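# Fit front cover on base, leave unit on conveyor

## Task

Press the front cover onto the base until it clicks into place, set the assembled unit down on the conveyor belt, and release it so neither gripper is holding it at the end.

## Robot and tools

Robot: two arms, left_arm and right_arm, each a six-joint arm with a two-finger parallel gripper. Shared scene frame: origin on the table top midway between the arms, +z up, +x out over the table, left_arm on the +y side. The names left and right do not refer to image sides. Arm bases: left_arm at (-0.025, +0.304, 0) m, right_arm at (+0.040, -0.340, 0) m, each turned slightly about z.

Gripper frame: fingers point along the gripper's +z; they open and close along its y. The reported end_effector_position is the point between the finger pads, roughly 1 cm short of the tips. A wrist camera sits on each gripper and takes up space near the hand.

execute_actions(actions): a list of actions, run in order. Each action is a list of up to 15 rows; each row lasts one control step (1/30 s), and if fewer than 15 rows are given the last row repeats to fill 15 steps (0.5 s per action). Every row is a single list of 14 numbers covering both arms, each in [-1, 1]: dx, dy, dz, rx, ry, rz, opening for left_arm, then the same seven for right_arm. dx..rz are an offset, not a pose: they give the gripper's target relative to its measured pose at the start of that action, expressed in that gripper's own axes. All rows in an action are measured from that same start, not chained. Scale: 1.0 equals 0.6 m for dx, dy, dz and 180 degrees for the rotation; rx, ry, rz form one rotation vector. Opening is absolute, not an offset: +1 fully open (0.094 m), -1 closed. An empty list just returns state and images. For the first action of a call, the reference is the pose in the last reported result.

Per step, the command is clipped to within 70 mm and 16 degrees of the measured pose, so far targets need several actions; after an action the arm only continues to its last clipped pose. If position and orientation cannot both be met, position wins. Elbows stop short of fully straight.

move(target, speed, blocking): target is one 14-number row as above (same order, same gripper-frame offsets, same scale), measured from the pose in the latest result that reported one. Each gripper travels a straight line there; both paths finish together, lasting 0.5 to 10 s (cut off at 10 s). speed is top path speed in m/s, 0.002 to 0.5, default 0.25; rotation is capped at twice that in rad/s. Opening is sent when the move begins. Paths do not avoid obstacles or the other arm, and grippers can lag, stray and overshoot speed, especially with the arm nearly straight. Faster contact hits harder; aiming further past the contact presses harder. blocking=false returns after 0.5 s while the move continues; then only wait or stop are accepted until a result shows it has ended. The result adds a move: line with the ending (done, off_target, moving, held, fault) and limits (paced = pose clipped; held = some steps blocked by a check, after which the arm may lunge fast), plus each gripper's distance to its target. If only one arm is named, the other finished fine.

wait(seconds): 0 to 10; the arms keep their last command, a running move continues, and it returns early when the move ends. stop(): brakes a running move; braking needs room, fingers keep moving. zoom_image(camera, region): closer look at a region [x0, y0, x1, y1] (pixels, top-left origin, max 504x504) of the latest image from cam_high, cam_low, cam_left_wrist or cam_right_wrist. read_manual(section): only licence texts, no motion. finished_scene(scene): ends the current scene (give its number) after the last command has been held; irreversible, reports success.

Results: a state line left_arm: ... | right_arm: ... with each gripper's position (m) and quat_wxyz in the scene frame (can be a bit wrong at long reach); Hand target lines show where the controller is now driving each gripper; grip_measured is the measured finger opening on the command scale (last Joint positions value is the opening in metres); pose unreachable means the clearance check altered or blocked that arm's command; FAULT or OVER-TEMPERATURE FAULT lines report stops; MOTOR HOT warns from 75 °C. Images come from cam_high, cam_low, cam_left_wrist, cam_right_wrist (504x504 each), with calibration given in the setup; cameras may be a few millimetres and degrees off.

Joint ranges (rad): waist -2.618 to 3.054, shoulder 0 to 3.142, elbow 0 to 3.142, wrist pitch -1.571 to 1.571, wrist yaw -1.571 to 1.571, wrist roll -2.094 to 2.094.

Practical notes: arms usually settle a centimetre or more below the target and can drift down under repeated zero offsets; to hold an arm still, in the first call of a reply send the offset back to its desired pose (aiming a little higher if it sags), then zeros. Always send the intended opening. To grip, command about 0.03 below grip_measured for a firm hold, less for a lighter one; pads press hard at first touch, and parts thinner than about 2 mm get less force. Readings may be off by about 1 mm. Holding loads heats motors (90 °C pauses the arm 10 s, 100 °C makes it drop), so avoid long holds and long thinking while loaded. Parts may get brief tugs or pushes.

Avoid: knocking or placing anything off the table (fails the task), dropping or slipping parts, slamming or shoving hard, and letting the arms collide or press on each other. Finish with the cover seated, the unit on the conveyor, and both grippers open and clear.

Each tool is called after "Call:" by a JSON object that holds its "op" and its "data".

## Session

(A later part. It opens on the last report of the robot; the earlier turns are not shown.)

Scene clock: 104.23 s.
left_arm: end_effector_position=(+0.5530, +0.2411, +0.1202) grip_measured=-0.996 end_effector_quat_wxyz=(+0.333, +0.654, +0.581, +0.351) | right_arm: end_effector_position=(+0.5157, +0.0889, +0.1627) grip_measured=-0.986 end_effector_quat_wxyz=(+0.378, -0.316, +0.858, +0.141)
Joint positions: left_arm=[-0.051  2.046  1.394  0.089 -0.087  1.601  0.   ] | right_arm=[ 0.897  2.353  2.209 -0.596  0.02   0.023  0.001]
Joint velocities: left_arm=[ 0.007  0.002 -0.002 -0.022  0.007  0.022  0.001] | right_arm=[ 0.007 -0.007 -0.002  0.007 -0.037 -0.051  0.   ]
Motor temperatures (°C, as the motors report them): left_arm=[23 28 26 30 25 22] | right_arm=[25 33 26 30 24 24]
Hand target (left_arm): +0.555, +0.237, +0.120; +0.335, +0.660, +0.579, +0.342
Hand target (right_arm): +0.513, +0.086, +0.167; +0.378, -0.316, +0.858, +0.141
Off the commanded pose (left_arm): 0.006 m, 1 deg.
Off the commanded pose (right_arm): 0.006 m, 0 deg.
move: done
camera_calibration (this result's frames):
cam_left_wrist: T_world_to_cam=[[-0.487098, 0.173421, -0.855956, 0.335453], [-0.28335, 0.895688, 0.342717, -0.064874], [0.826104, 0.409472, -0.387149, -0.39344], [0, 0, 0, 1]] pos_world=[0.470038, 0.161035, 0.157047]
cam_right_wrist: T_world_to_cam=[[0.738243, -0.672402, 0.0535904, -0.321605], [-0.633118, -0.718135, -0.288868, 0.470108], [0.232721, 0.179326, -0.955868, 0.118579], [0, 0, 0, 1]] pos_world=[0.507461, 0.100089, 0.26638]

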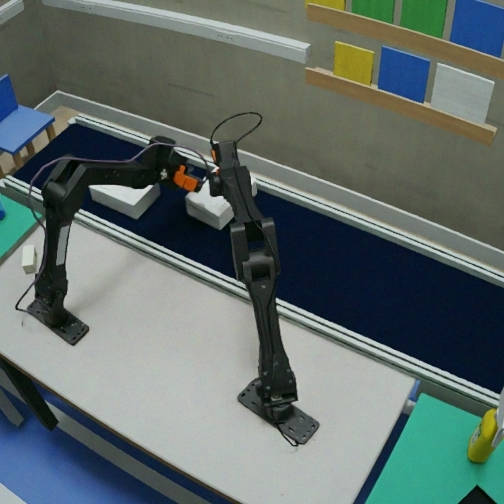

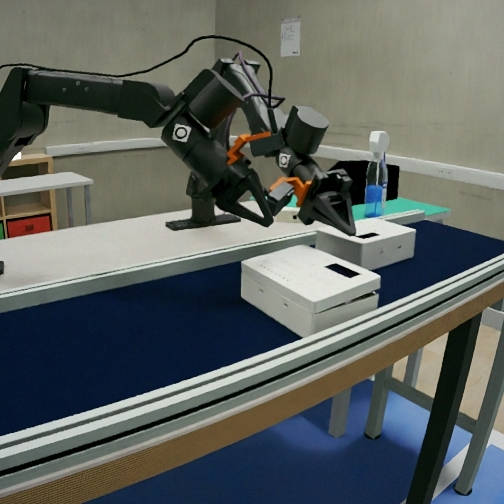

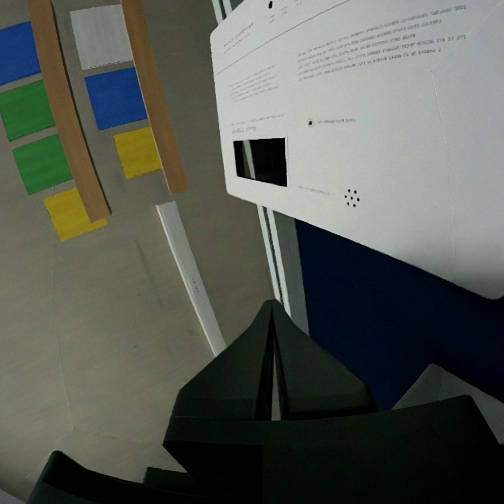

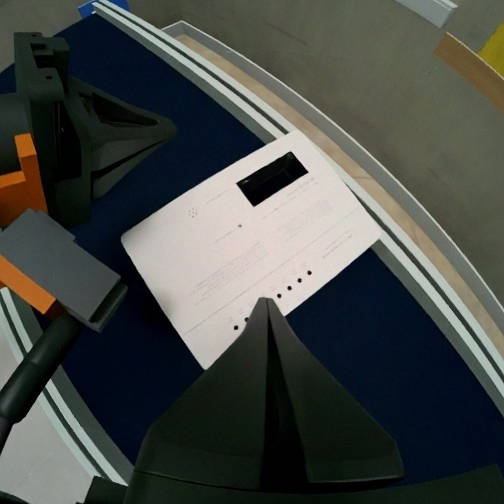

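Call:
{"op": "move", "data": {"target": [-0.017,-0.042,0.028,0,0,0,-1, 0,0,-0.01,0,0,0,-1], "speed": 0.08}}

Call:
{"op": "zoom_image", "data": {"camera": "cam_low", "region": [200, 180, 420, 350]}}

Scene clock: 105.57 s.
left_arm: end_effector_position=(+0.5544, +0.2371, +0.0924) grip_measured=-0.996 end_effector_quat_wxyz=(+0.334, +0.656, +0.579, +0.352) | right_arm: end_effector_position=(+0.5157, +0.0889, +0.1627) grip_measured=-0.986 end_effector_quat_wxyz=(+0.378, -0.316, +0.858, +0.141)
Joint positions: left_arm=[-0.059  2.099  1.352  0.185 -0.092  1.601  0.   ] | right_arm=[ 0.897  2.353  2.209 -0.596  0.02   0.023  0.001]
Joint velocities: left_arm=[-0.002 -0.007  0.017 -0.022 -0.022 -0.022 -0.   ] | right_arm=[ 0.012  0.012 -0.032 -0.007  0.007 -0.051  0.   ]
Motor temperatures (°C, as the motors report them): left_arm=[23 28 27 30 25 22] | right_arm=[25 33 26 30 24 24]
Hand target (left_arm): +0.553, +0.233, +0.089; +0.333, +0.654, +0.581, +0.351
Hand target (right_arm): +0.513, +0.086, +0.167; +0.378, -0.316, +0.858, +0.141
Off the commanded pose (left_arm): 0.005 m, 0 deg.
Off the commanded pose (right_arm): 0.006 m, 0 deg.
move: done
camera_calibration (this result's frames):
cam_left_wrist: T_world_to_cam=[[-0.484528, 0.177302, -0.856619, 0.310797], [-0.281008, 0.895797, 0.344357, -0.0528839], [0.828413, 0.407567, -0.384215, -0.404854], [0, 0, 0, 1]] pos_world=[0.471115, 0.157273, 0.128895]
cam_right_wrist: T_world_to_cam=[[0.738243, -0.672402, 0.0535904, -0.321605], [-0.633118, -0.718135, -0.288868, 0.470108], [0.232721, 0.179326, -0.955868, 0.118579], [0, 0, 0, 1]] pos_world=[0.507461, 0.100089, 0.26638]

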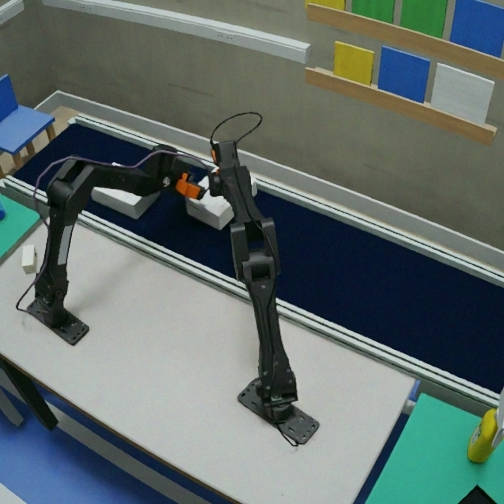

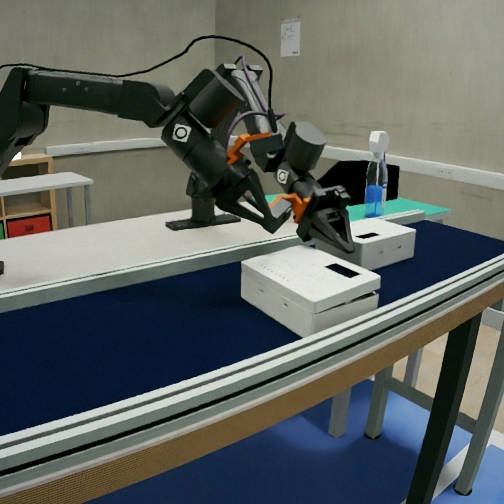

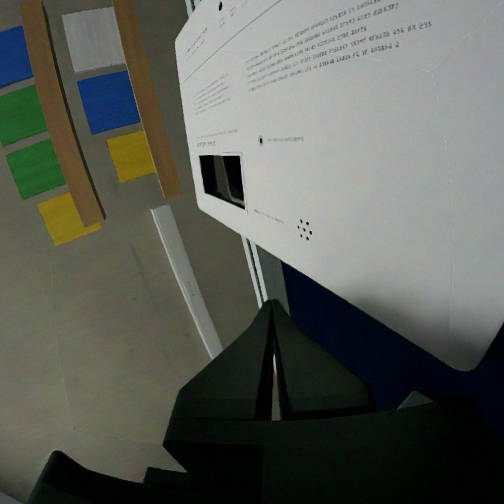

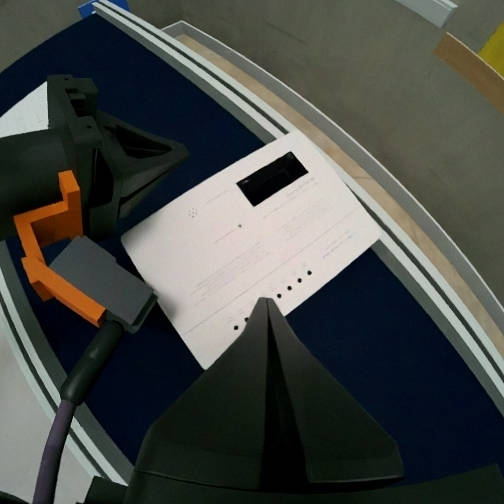

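Region (200, 180, 420, 350) of cam_low's 504x504 image, scaled by 2.291, with more detail than that image has; it fills the top 389 rows of this view, and the rest is white.

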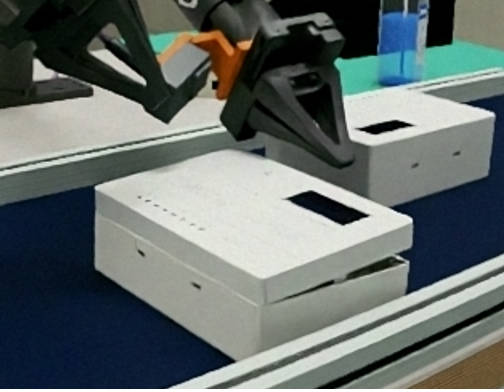

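Call:
{"op": "move", "data": {"target": [-0.048,-0.02,0.015,0,0,0,-1, 0,0,-0.01,0,0,0,-1], "speed": 0.04}}

Call:
{"op": "zoom_image", "data": {"camera": "cam_low", "region": [200, 180, 420, 350]}}

Scene clock: 106.77 s.
left_arm: end_effector_position=(+0.5554, +0.2164, +0.0861) grip_measured=-0.997 end_effector_quat_wxyz=(+0.335, +0.655, +0.574, +0.359) | right_arm: end_effector_position=(+0.5157, +0.0889, +0.1627) grip_measured=-0.986 end_effector_quat_wxyz=(+0.378, -0.316, +0.858, +0.141)
Joint positions: left_arm=[-0.108  2.125  1.352  0.224 -0.139  1.587  0.   ] | right_arm=[ 0.897  2.353  2.209 -0.596  0.02   0.023  0.001]
Joint velocities: left_arm=[-0.002 -0.002 -0.017 -0.022 -0.037  0.007  0.   ] | right_arm=[-0.017 -0.002 -0.012  0.051  0.051 -0.022 -0.   ]
Motor temperatures (°C, as the motors report them): left_arm=[23 29 27 30 25 22] | right_arm=[25 33 26 30 24 24]
Hand target (left_arm): +0.553, +0.210, +0.075; +0.333, +0.656, +0.579, +0.351
Hand target (right_arm): +0.513, +0.086, +0.167; +0.378, -0.316, +0.858, +0.141
Off the commanded pose (left_arm): 0.013 m, 1 deg.
Off the commanded pose (right_arm): 0.006 m, 0 deg.
move: off_target (left_arm)
camera_calibration (this result's frames):
cam_left_wrist: T_world_to_cam=[[-0.471061, 0.186202, -0.862224, 0.300584], [-0.284997, 0.892917, 0.348534, -0.0293254], [0.834793, 0.409912, -0.367551, -0.405108], [0, 0, 0, 1]] pos_world=[0.471417, 0.136274, 0.120494]
cam_right_wrist: T_world_to_cam=[[0.738243, -0.672402, 0.0535904, -0.321605], [-0.633118, -0.718135, -0.288868, 0.470108], [0.232721, 0.179326, -0.955868, 0.118579], [0, 0, 0, 1]] pos_world=[0.507461, 0.100089, 0.26638]

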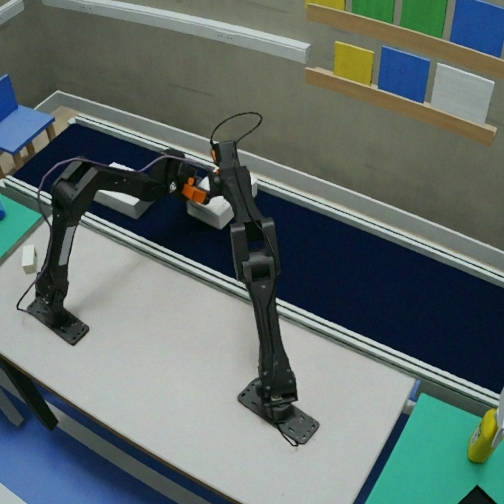

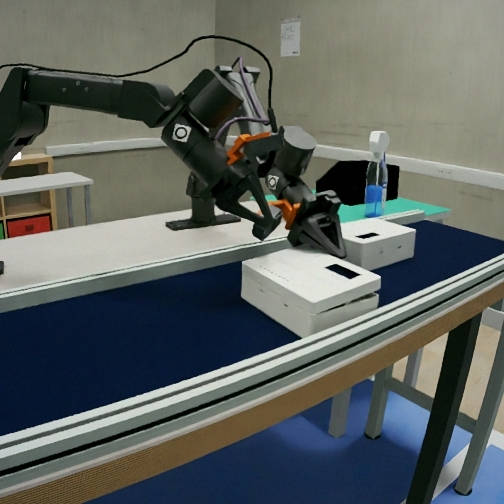

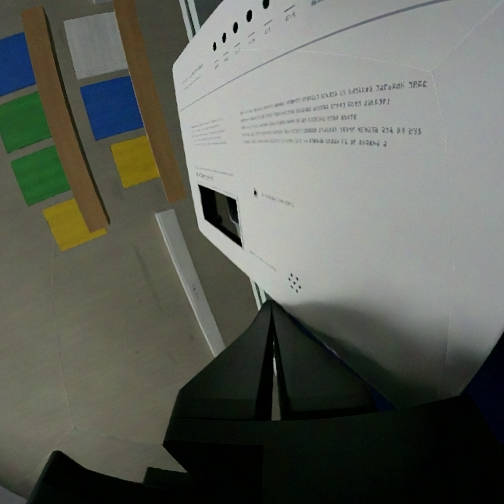

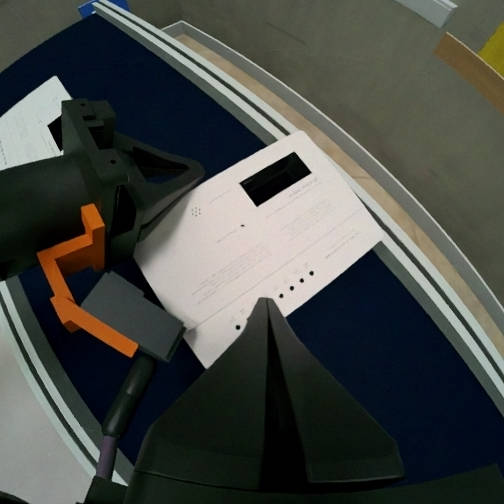

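Region (200, 180, 420, 350) of cam_low's 504x504 image, scaled by 2.291, with more detail than that image has; it fills the top 389 rows of this view, and the rest is white.

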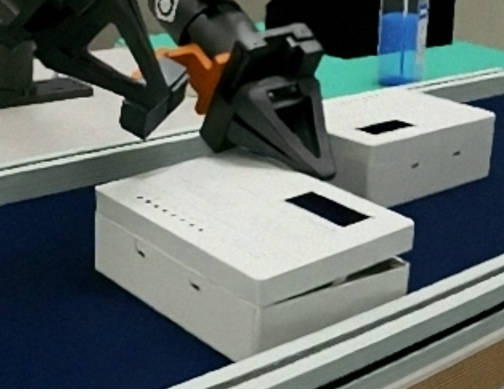

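Call:
{"op": "move", "data": {"target": [0,0.03,-0.01,0,0,0,-1, 0.05,0,-0.2,0,0,0,-1], "speed": 0.2}}

Call:
{"op": "move", "data": {"target": [-0.031,0.055,0.072,0.05,0,0,-1, 0,0,0,0,0,0,-1], "speed": 0.12}}

Scene clock: 108.23 s.
left_arm: end_effector_position=(+0.5572, +0.2159, +0.0896) grip_measured=-0.997 end_effector_quat_wxyz=(+0.330, +0.658, +0.576, +0.355) | right_arm: end_effector_position=(+0.4381, +0.0184, +0.2256) grip_measured=-0.986 end_effector_quat_wxyz=(+0.382, -0.316, +0.857, +0.143)
Joint positions: left_arm=[-0.108  2.125  1.383  0.177 -0.139  1.586  0.   ] | right_arm=[ 0.897  1.876  1.719 -0.573  0.02   0.023  0.001]
Joint velocities: left_arm=[-0.007  0.007 -0.007 -0.037  0.007 -0.007  0.   ] | right_arm=[ 0.002 -0.007  0.002 -0.037 -0.095  0.022  0.001]
Motor temperatures (°C, as the motors report them): left_arm=[23 29 27 30 25 22] | right_arm=[25 33 26 30 24 24]
Hand target (left_arm): +0.560, +0.214, +0.105; +0.336, +0.655, +0.574, +0.360
Hand target (right_arm): +0.434, +0.017, +0.222; +0.378, -0.316, +0.858, +0.141
Off the commanded pose (left_arm): 0.015 m, 1 deg.
Off the commanded pose (right_arm): 0.007 m, 1 deg.
move: off_target (left_arm)
camera_calibration (this result's frames):
cam_left_wrist: T_world_to_cam=[[-0.483963, 0.188167, -0.854618, 0.310698], [-0.280041, 0.891949, 0.354971, -0.0327343], [0.82907, 0.411121, -0.378976, -0.401131], [0, 0, 0, 1]] pos_world=[0.473765, 0.135647, 0.125129]
cam_right_wrist: T_world_to_cam=[[0.737862, -0.672749, 0.0544847, -0.315149], [-0.631047, -0.716253, -0.297929, 0.389641], [0.239456, 0.185448, -0.953032, 0.205703], [0, 0, 0, 1]] pos_world=[0.429161, 0.0289179, 0.329298]

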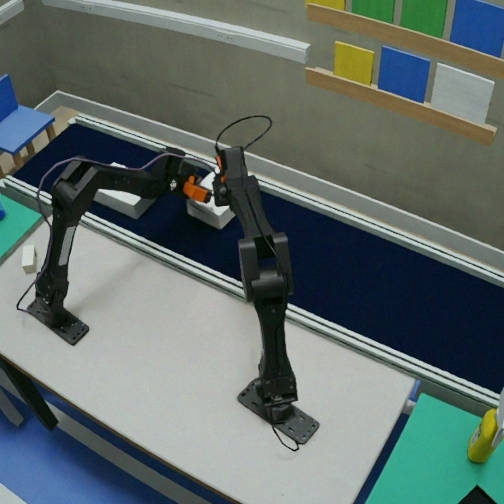

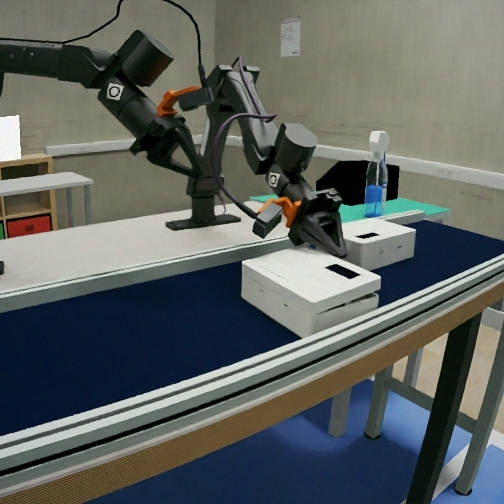

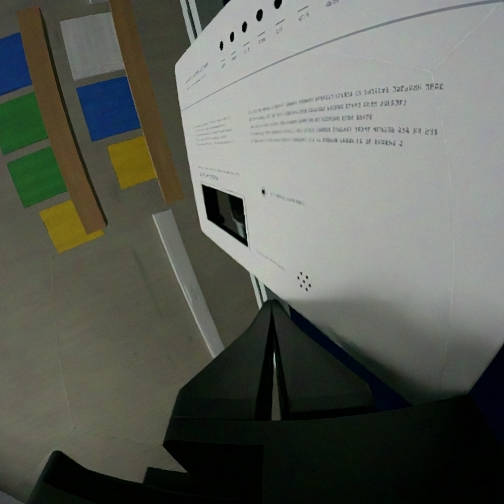

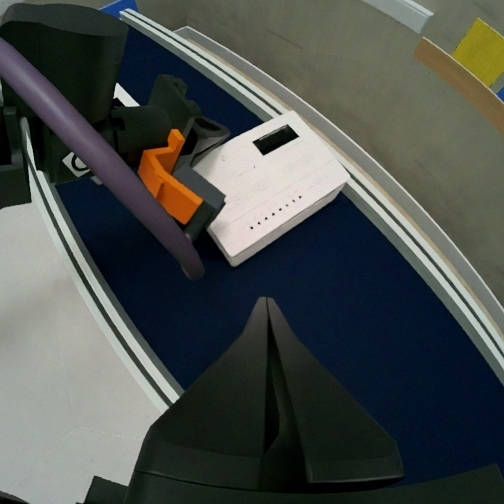

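Scene clock: 109.53 s.
left_arm: end_effector_position=(+0.6110, +0.1968, +0.0937) grip_measured=-0.997 end_effector_quat_wxyz=(+0.283, +0.681, +0.598, +0.314) | right_arm: end_effector_position=(+0.4381, +0.0184, +0.2256) grip_measured=-0.986 end_effector_quat_wxyz=(+0.382, -0.316, +0.857, +0.143)
Joint positions: left_arm=[-0.124  2.373  1.94  -0.274 -0.15   1.561  0.   ] | right_arm=[ 0.897  1.876  1.719 -0.573  0.02   0.023  0.001]
Joint velocities: left_arm=[ 0.002  0.017 -0.007 -0.051 -0.022  0.007  0.001] | right_arm=[-0.012 -0.017  0.007 -0.037 -0.051 -0.066  0.   ]
Motor temperatures (°C, as the motors report them): left_arm=[23 29 27 30 25 22] | right_arm=[25 33 26 30 24 24]
Hand target (left_arm): +0.610, +0.193, +0.091; +0.278, +0.681, +0.603, +0.309
Hand target (right_arm): +0.438, +0.018, +0.226; +0.382, -0.316, +0.857, +0.143
Off the commanded pose (left_arm): 0.005 m, 1 deg.
Off the commanded pose (right_arm): 0.000 m, 0 deg.
move: done
camera_calibration (this result's frames):
cam_left_wrist: T_world_to_cam=[[-0.598584, 0.196225, -0.776655, 0.404927], [-0.23406, 0.884382, 0.403838, -0.0332653], [0.766102, 0.423515, -0.483449, -0.39054], [0, 0, 0, 1]] pos_world=[0.533791, 0.115362, 0.139116]
cam_right_wrist: T_world_to_cam=[[0.737862, -0.672749, 0.0544847, -0.315149], [-0.631047, -0.716253, -0.297929, 0.389641], [0.239456, 0.185448, -0.953032, 0.205703], [0, 0, 0, 1]] pos_world=[0.429161, 0.0289179, 0.329298]

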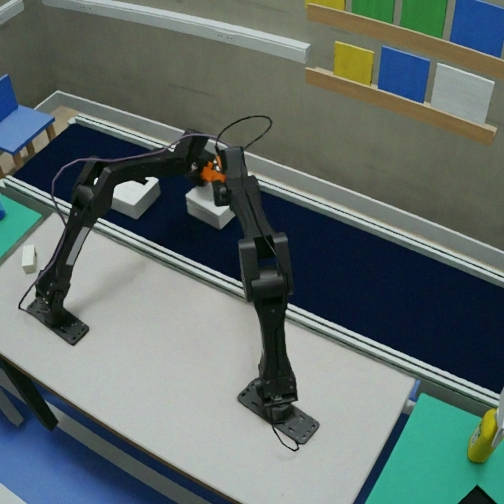

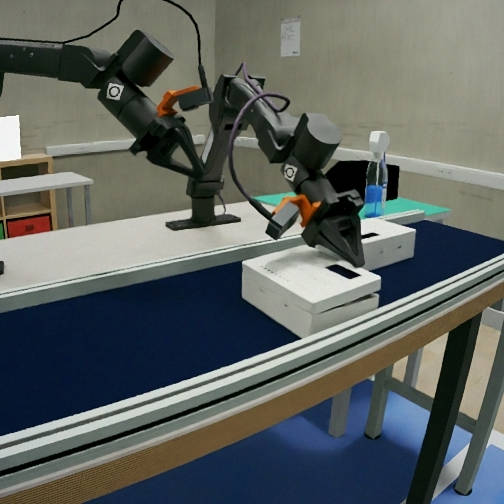

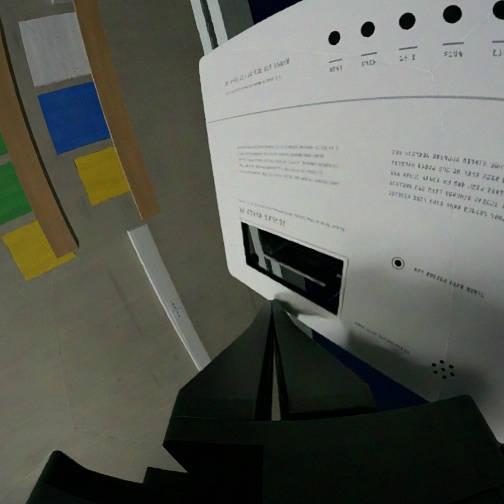

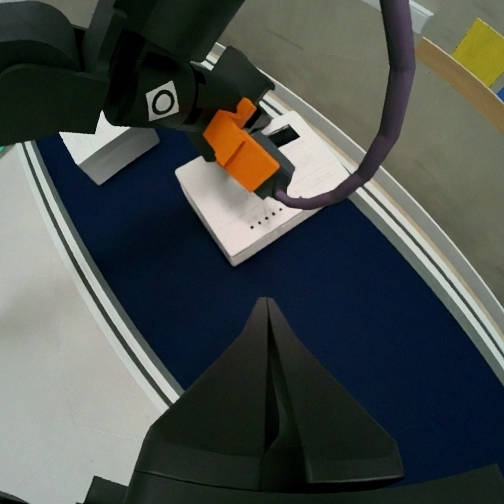

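Call:
{"op": "move", "data": {"target": [-0.024,-0.03,0.018,0,0,0,-1, 0,0,0,0,0,0,-1], "speed": 0.04}}

Call:
{"op": "zoom_image", "data": {"camera": "cam_low", "region": [200, 180, 420, 350]}}

Scene clock: 110.77 s.
left_arm: end_effector_position=(+0.6145, +0.1892, +0.0924) grip_measured=-0.997 end_effector_quat_wxyz=(+0.298, +0.674, +0.590, +0.329) | right_arm: end_effector_position=(+0.4381, +0.0184, +0.2256) grip_measured=-0.986 end_effector_quat_wxyz=(+0.382, -0.316, +0.857, +0.143)
Joint positions: left_arm=[-0.139  2.373  1.897 -0.185 -0.164  1.56   0.   ] | right_arm=[ 0.897  1.876  1.719 -0.573  0.02   0.023  0.001]
Joint velocities: left_arm=[ 0.007 -0.007 -0.002 -0.037  0.037  0.051  0.   ] | right_arm=[-0.017  0.007  0.002  0.022  0.007 -0.066  0.   ]
Motor temperatures (°C, as the motors report them): left_arm=[23 29 27 30 25 22] | right_arm=[25 33 26 30 24 24]
Hand target (left_arm): +0.606, +0.185, +0.072; +0.283, +0.681, +0.598, +0.315
Hand target (right_arm): +0.438, +0.018, +0.226; +0.382, -0.316, +0.857, +0.143
Off the commanded pose (left_arm): 0.023 m, 3 deg.
Off the commanded pose (right_arm): 0.000 m, 0 deg.
move: off_target (left_arm)
camera_calibration (this result's frames):
cam_left_wrist: T_world_to_cam=[[-0.560609, 0.196293, -0.804479, 0.386742], [-0.250495, 0.885784, 0.39069, -0.0141546], [0.789285, 0.420542, -0.447408, -0.40768], [0, 0, 0, 1]] pos_world=[0.535041, 0.10807, 0.134257]
cam_right_wrist: T_world_to_cam=[[0.737862, -0.672749, 0.0544847, -0.315149], [-0.631047, -0.716253, -0.297929, 0.389641], [0.239456, 0.185448, -0.953032, 0.205703], [0, 0, 0, 1]] pos_world=[0.429161, 0.0289179, 0.329298]

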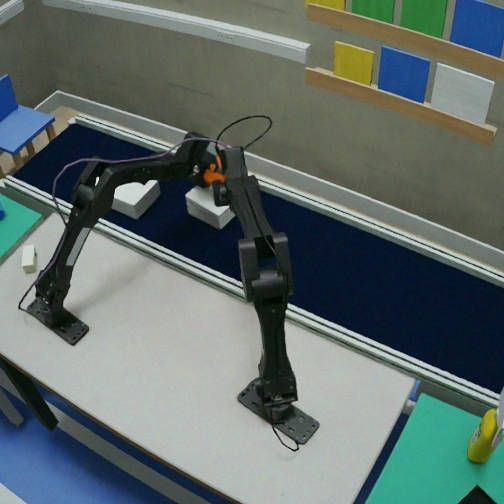

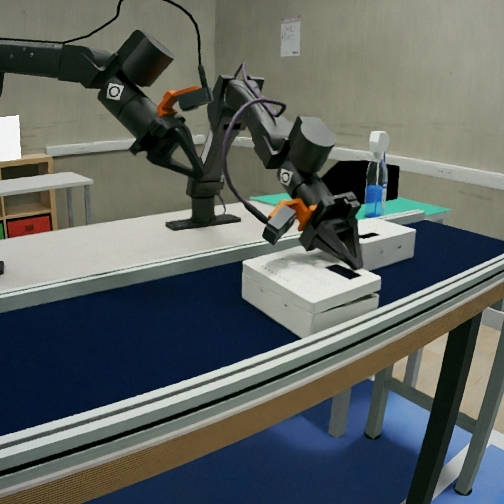

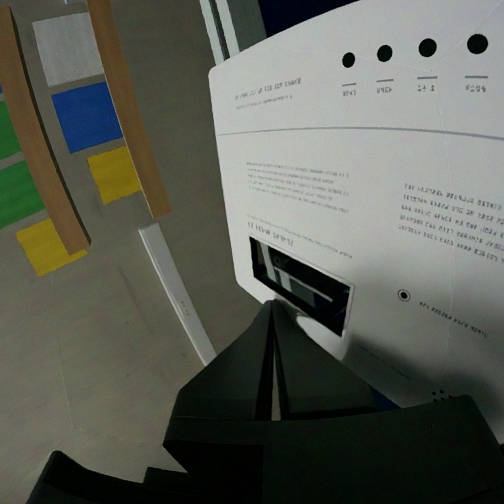

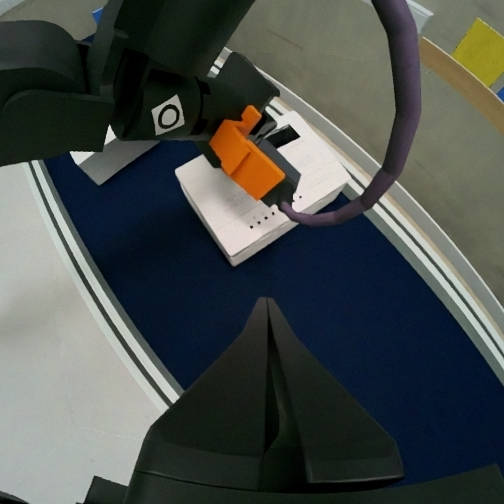

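Region (200, 180, 420, 350) of cam_low's 504x504 image, scaled by 2.291, with more detail than that image has; it fills the top 389 rows of this view, and the rest is white.

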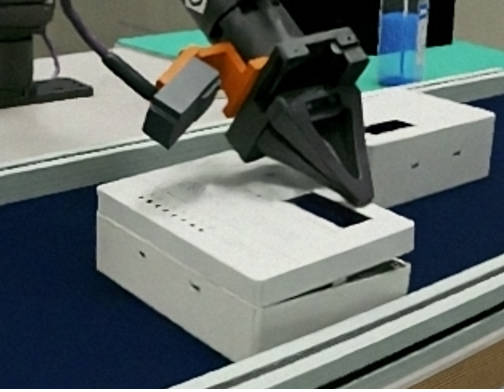

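Call:
{"op": "move", "data": {"target": [-0.016,-0.077,0.035,0.02,0,0,-1, 0,0,0,0,0,0,-1], "speed": 0.05}}

Call:
{"op": "zoom_image", "data": {"camera": "cam_low", "region": [200, 180, 420, 350]}}

Scene clock: 112.23 s.
left_arm: end_effector_position=(+0.6189, +0.1887, +0.0905) grip_measured=-0.997 end_effector_quat_wxyz=(+0.317, +0.662, +0.586, +0.344) | right_arm: end_effector_position=(+0.4381, +0.0184, +0.2256) grip_measured=-0.986 end_effector_quat_wxyz=(+0.382, -0.316, +0.857, +0.143)
Joint positions: left_arm=[-0.139  2.373  1.846 -0.08  -0.167  1.557  0.   ] | right_arm=[ 0.897  1.876  1.719 -0.573  0.02   0.023  0.001]
Joint velocities: left_arm=[-0.002 -0.002 -0.017  0.037 -0.066  0.022 -0.001] | right_arm=[ 0.007 -0.007 -0.022  0.037  0.007 -0.007  0.   ]
Motor temperatures (°C, as the motors report them): left_arm=[23 29 27 30 25 22] | right_arm=[25 32 26 31 24 24]
Hand target (left_arm): +0.602, +0.186, +0.044; +0.277, +0.683, +0.600, +0.311
Hand target (right_arm): +0.438, +0.018, +0.226; +0.382, -0.316, +0.857, +0.143
Off the commanded pose (left_arm): 0.051 m, 7 deg.
Off the commanded pose (right_arm): 0.000 m, 0 deg.
move: off_target (left_arm)
camera_calibration (this result's frames):
cam_left_wrist: T_world_to_cam=[[-0.51842, 0.183706, -0.83516, 0.366791], [-0.274097, 0.889422, 0.365786, 0.00425601], [0.810007, 0.418546, -0.410741, -0.427568], [0, 0, 0, 1]] pos_world=[0.537651, 0.107789, 0.129153]
cam_right_wrist: T_world_to_cam=[[0.737862, -0.672749, 0.0544847, -0.315149], [-0.631047, -0.716253, -0.297929, 0.389641], [0.239456, 0.185448, -0.953032, 0.205703], [0, 0, 0, 1]] pos_world=[0.429161, 0.0289179, 0.329298]

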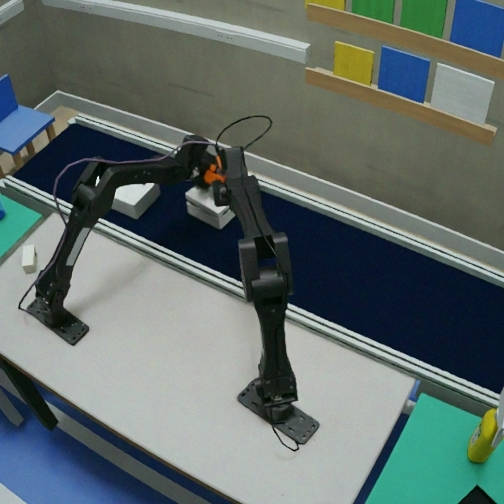

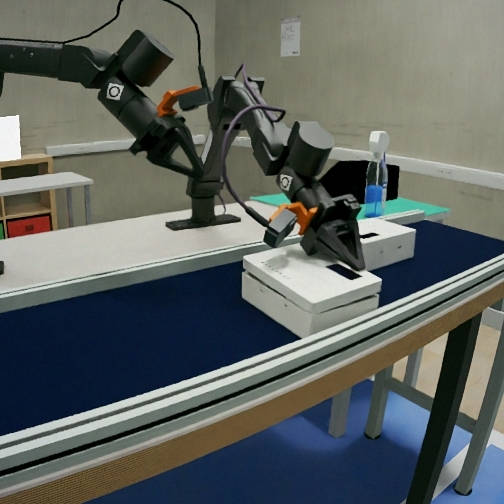

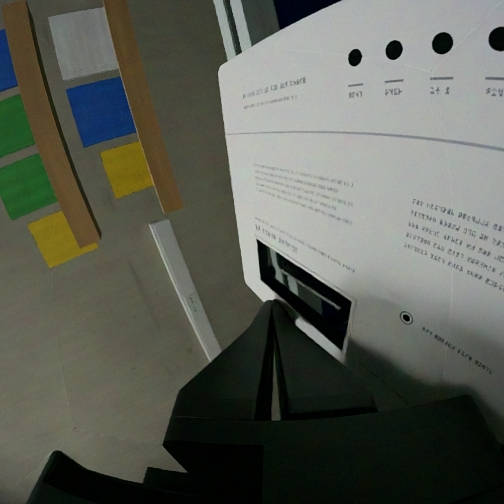

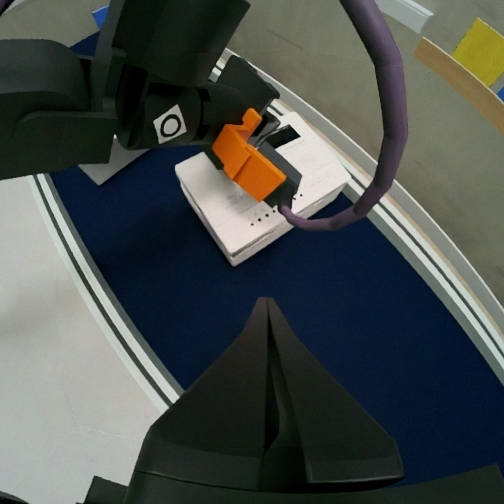

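Region (200, 180, 420, 350) of cam_low's 504x504 image, scaled by 2.291, with more detail than that image has; it fills the top 389 rows of this view, and the rest is white.

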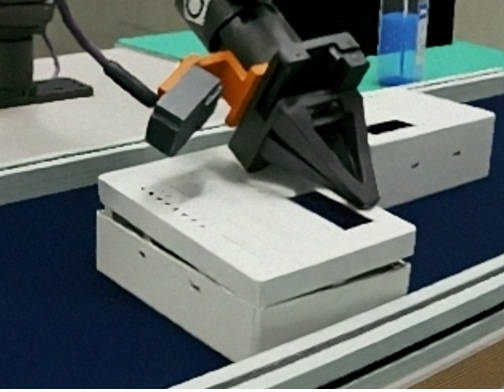

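Call:
{"op": "move", "data": {"target": [-0.039,-0.036,-0.103,0.07,0,0,-1, 0,0,0,0,0,0,-1], "speed": 0.1}}

Call:
{"op": "zoom_image", "data": {"camera": "cam_low", "region": [200, 180, 420, 350]}}

Scene clock: 114.17 s.
left_arm: end_effector_position=(+0.5615, +0.1693, +0.1031) grip_measured=-0.997 end_effector_quat_wxyz=(+0.248, +0.693, +0.616, +0.281) | right_arm: end_effector_position=(+0.4381, +0.0184, +0.2256) grip_measured=-0.986 end_effector_quat_wxyz=(+0.382, -0.316, +0.857, +0.143)
Joint positions: left_arm=[-0.2    2.25   1.846 -0.42  -0.199  1.48   0.   ] | right_arm=[ 0.897  1.876  1.719 -0.573  0.02   0.023  0.001]
Joint velocities: left_arm=[ 0.002  0.002 -0.002 -0.037  0.022  0.066 -0.   ] | right_arm=[-0.012  0.002 -0.002 -0.007 -0.022  0.022 -0.   ]
Motor temperatures (°C, as the motors report them): left_arm=[23 30 27 30 25 22] | right_arm=[25 32 26 31 24 24]
Hand target (left_arm): +0.555, +0.168, +0.105; +0.242, +0.692, +0.621, +0.277
Hand target (right_arm): +0.438, +0.018, +0.226; +0.382, -0.316, +0.857, +0.143
Off the commanded pose (left_arm): 0.008 m, 1 deg.
Off the commanded pose (right_arm): 0.000 m, 0 deg.
move: done
camera_calibration (this result's frames):
cam_left_wrist: T_world_to_cam=[[-0.679889, 0.1886, -0.708648, 0.42793], [-0.202657, 0.880403, 0.428744, -0.043882], [0.704756, 0.435111, -0.560355, -0.295997], [0, 0, 0, 1]] pos_world=[0.490657, 0.0867176, 0.156202]
cam_right_wrist: T_world_to_cam=[[0.737862, -0.672749, 0.0544847, -0.315149], [-0.631047, -0.716253, -0.297929, 0.389641], [0.239456, 0.185448, -0.953032, 0.205703], [0, 0, 0, 1]] pos_world=[0.429161, 0.0289179, 0.329298]

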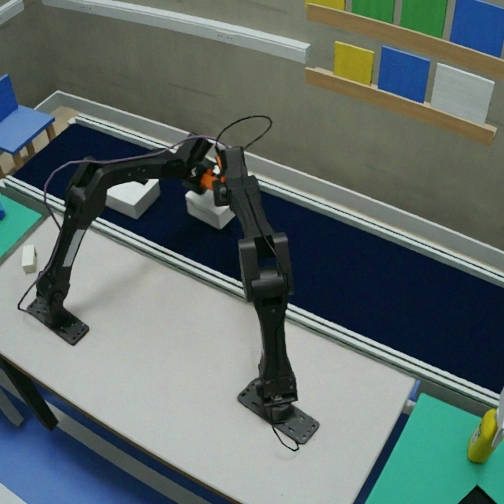

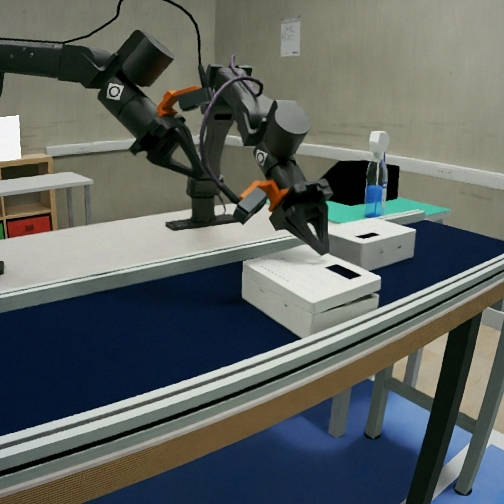

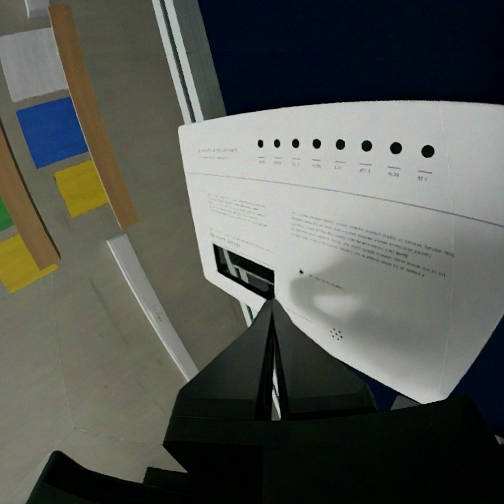

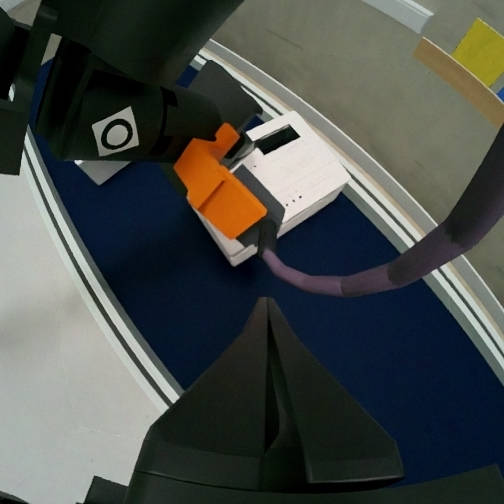

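Region (200, 180, 420, 350) of cam_low's 504x504 image, scaled by 2.291, with more detail than that image has; it fills the top 389 rows of this view, and the rest is white.

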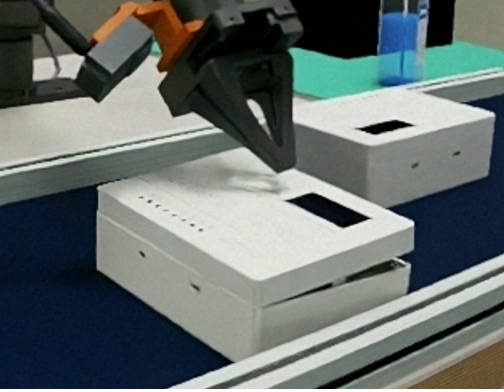

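Call:
{"op": "move", "data": {"target": [-0.028,-0.097,0.043,0.02,0,0,-1, 0,0,0,0,0,0,-1], "speed": 0.05}}

Call:
{"op": "zoom_image", "data": {"camera": "cam_low", "region": [200, 180, 420, 350]}}

Scene clock: 115.87 s.
left_arm: end_effector_position=(+0.5617, +0.1644, +0.0874) grip_measured=-0.997 end_effector_quat_wxyz=(+0.271, +0.674, +0.616, +0.303) | right_arm: end_effector_position=(+0.4381, +0.0184, +0.2256) grip_measured=-0.986 end_effector_quat_wxyz=(+0.382, -0.316, +0.857, +0.143)
Joint positions: left_arm=[-0.218  2.236  1.709 -0.231 -0.232  1.458  0.   ] | right_arm=[ 0.897  1.876  1.719 -0.573  0.02   0.023  0.001]
Joint velocities: left_arm=[-0.022 -0.007  0.002  0.051 -0.022  0.037 -0.001] | right_arm=[ 0.002  0.022 -0.002 -0.007 -0.007 -0.022 -0.   ]
Motor temperatures (°C, as the motors report them): left_arm=[23 30 27 30 25 22] | right_arm=[25 32 26 31 24 24]
Hand target (left_arm): +0.536, +0.161, +0.045; +0.226, +0.699, +0.625, +0.262
Hand target (right_arm): +0.438, +0.018, +0.226; +0.382, -0.316, +0.857, +0.143
Off the commanded pose (left_arm): 0.051 m, 8 deg.
Off the commanded pose (right_arm): 0.000 m, 0 deg.
move: off_target (left_arm)
camera_calibration (this result's frames):
cam_left_wrist: T_world_to_cam=[[-0.632044, 0.165224, -0.757113, 0.399106], [-0.250647, 0.880903, 0.401481, -0.00353133], [0.733277, 0.443522, -0.515357, -0.324179], [0, 0, 0, 1]] pos_world=[0.489081, 0.0809492, 0.136519]
cam_right_wrist: T_world_to_cam=[[0.737862, -0.672749, 0.0544847, -0.315149], [-0.631047, -0.716253, -0.297929, 0.389641], [0.239456, 0.185448, -0.953032, 0.205703], [0, 0, 0, 1]] pos_world=[0.429161, 0.0289179, 0.329298]

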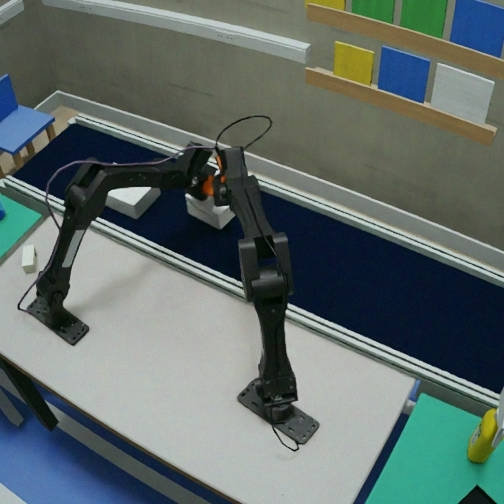

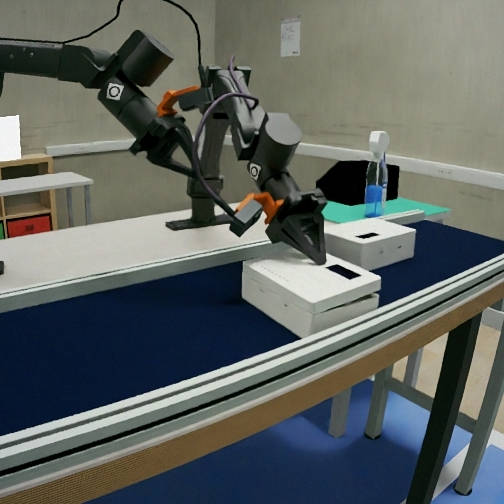

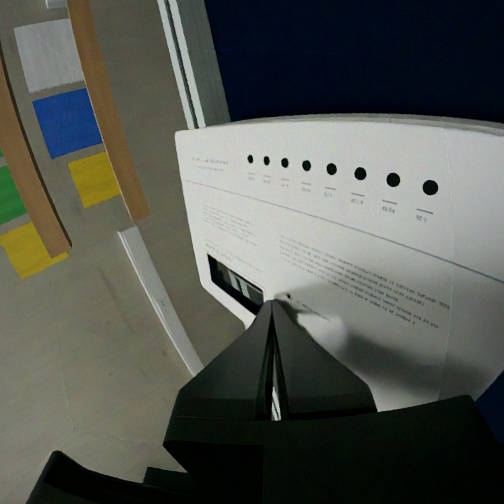

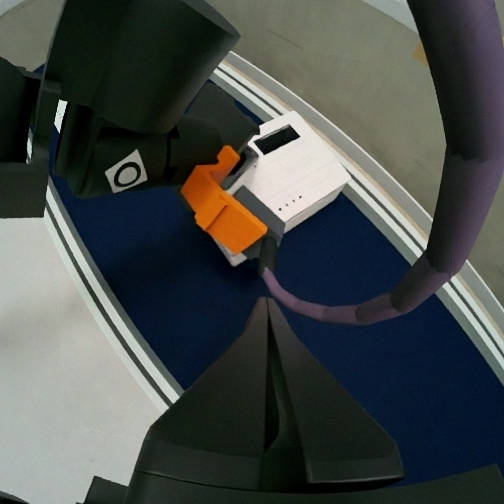

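Region (200, 180, 420, 350) of cam_low's 504x504 image, scaled by 2.291, with more detail than that image has; it fills the top 389 rows of this view, and the rest is white.

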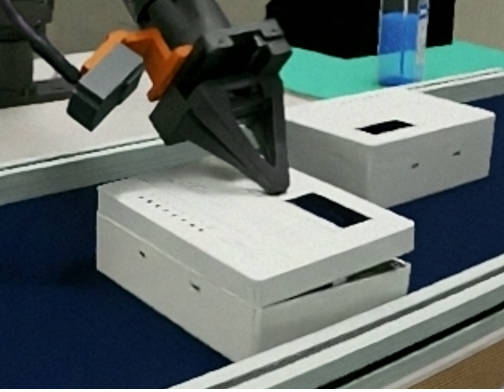

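Call:
{"op": "move", "data": {"target": [-0.02,-0.092,-0.028,0.03,0,0,-1, 0,0,0,0,0,0,-1], "speed": 0.03}}

Call:
{"op": "zoom_image", "data": {"camera": "cam_low", "region": [200, 180, 420, 350]}}

Scene clock: 118.67 s.
left_arm: end_effector_position=(+0.5333, +0.1575, +0.0869) grip_measured=-0.997 end_effector_quat_wxyz=(+0.276, +0.669, +0.621, +0.302) | right_arm: end_effector_position=(+0.4381, +0.0184, +0.2256) grip_measured=-0.986 end_effector_quat_wxyz=(+0.382, -0.316, +0.857, +0.143)
Joint positions: left_arm=[-0.25   2.141  1.548 -0.164 -0.254  1.419  0.   ] | right_arm=[ 0.897  1.876  1.719 -0.573  0.02   0.023  0.001]
Joint velocities: left_arm=[ 0.002 -0.012 -0.007  0.037 -0.007  0.007 -0.   ] | right_arm=[-0.017 -0.012 -0.027 -0.007 -0.022  0.007  0.   ]
Motor temperatures (°C, as the motors report them): left_arm=[23 30 27 29 25 22] | right_arm=[25 32 26 31 24 24]
Hand target (left_arm): +0.512, +0.158, +0.058; +0.239, +0.686, +0.630, +0.274
Hand target (right_arm): +0.438, +0.018, +0.226; +0.382, -0.316, +0.857, +0.143
Off the commanded pose (left_arm): 0.037 m, 6 deg.
Off the commanded pose (right_arm): 0.000 m, 0 deg.
move: off_target (left_arm)
camera_calibration (this result's frames):
cam_left_wrist: T_world_to_cam=[[-0.629328, 0.148644, -0.762792, 0.383506], [-0.260966, 0.88412, 0.387593, 0.0017972], [0.732013, 0.442985, -0.517611, -0.299613], [0, 0, 0, 1]] pos_world=[0.461141, 0.0741293, 0.136756]
cam_right_wrist: T_world_to_cam=[[0.737862, -0.672749, 0.0544847, -0.315149], [-0.631047, -0.716253, -0.297929, 0.389641], [0.239456, 0.185448, -0.953032, 0.205703], [0, 0, 0, 1]] pos_world=[0.429161, 0.0289179, 0.329298]

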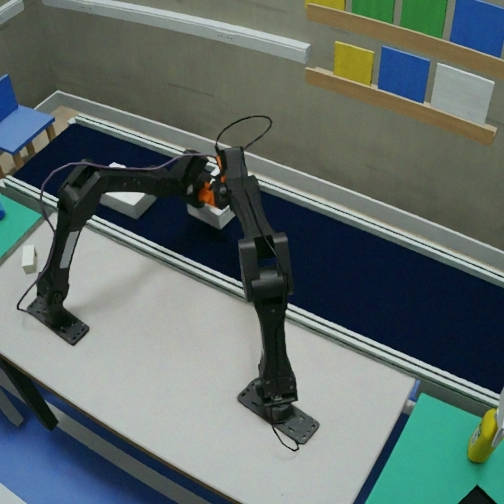

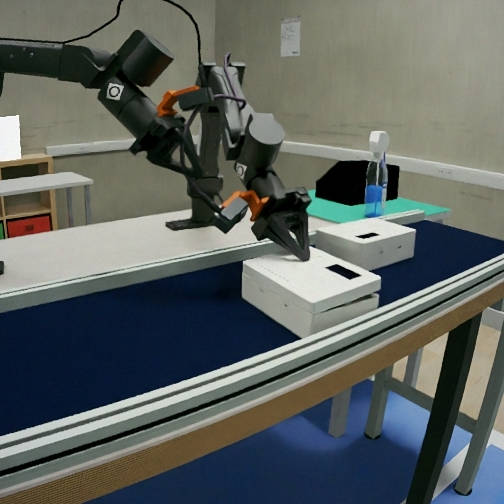

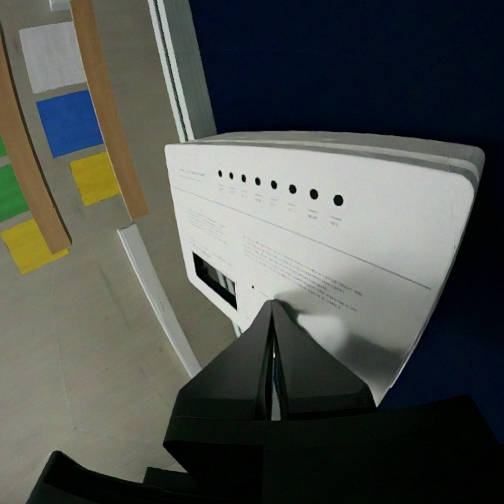

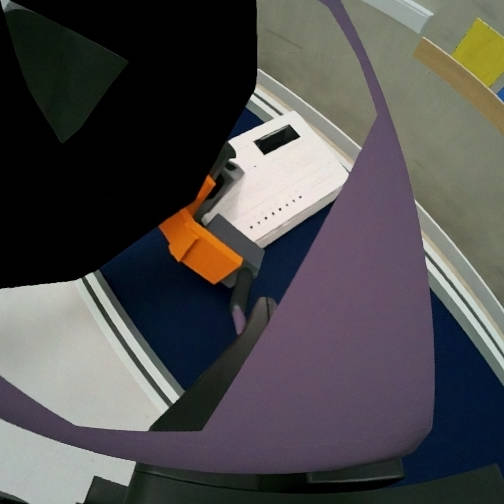

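Region (200, 180, 420, 350) of cam_low's 504x504 image, scaled by 2.291, with more detail than that image has; it fills the top 389 rows of this view, and the rest is white.

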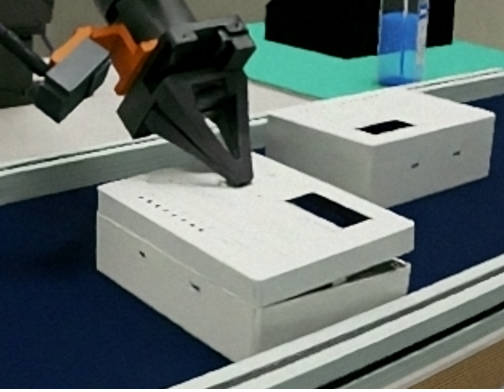

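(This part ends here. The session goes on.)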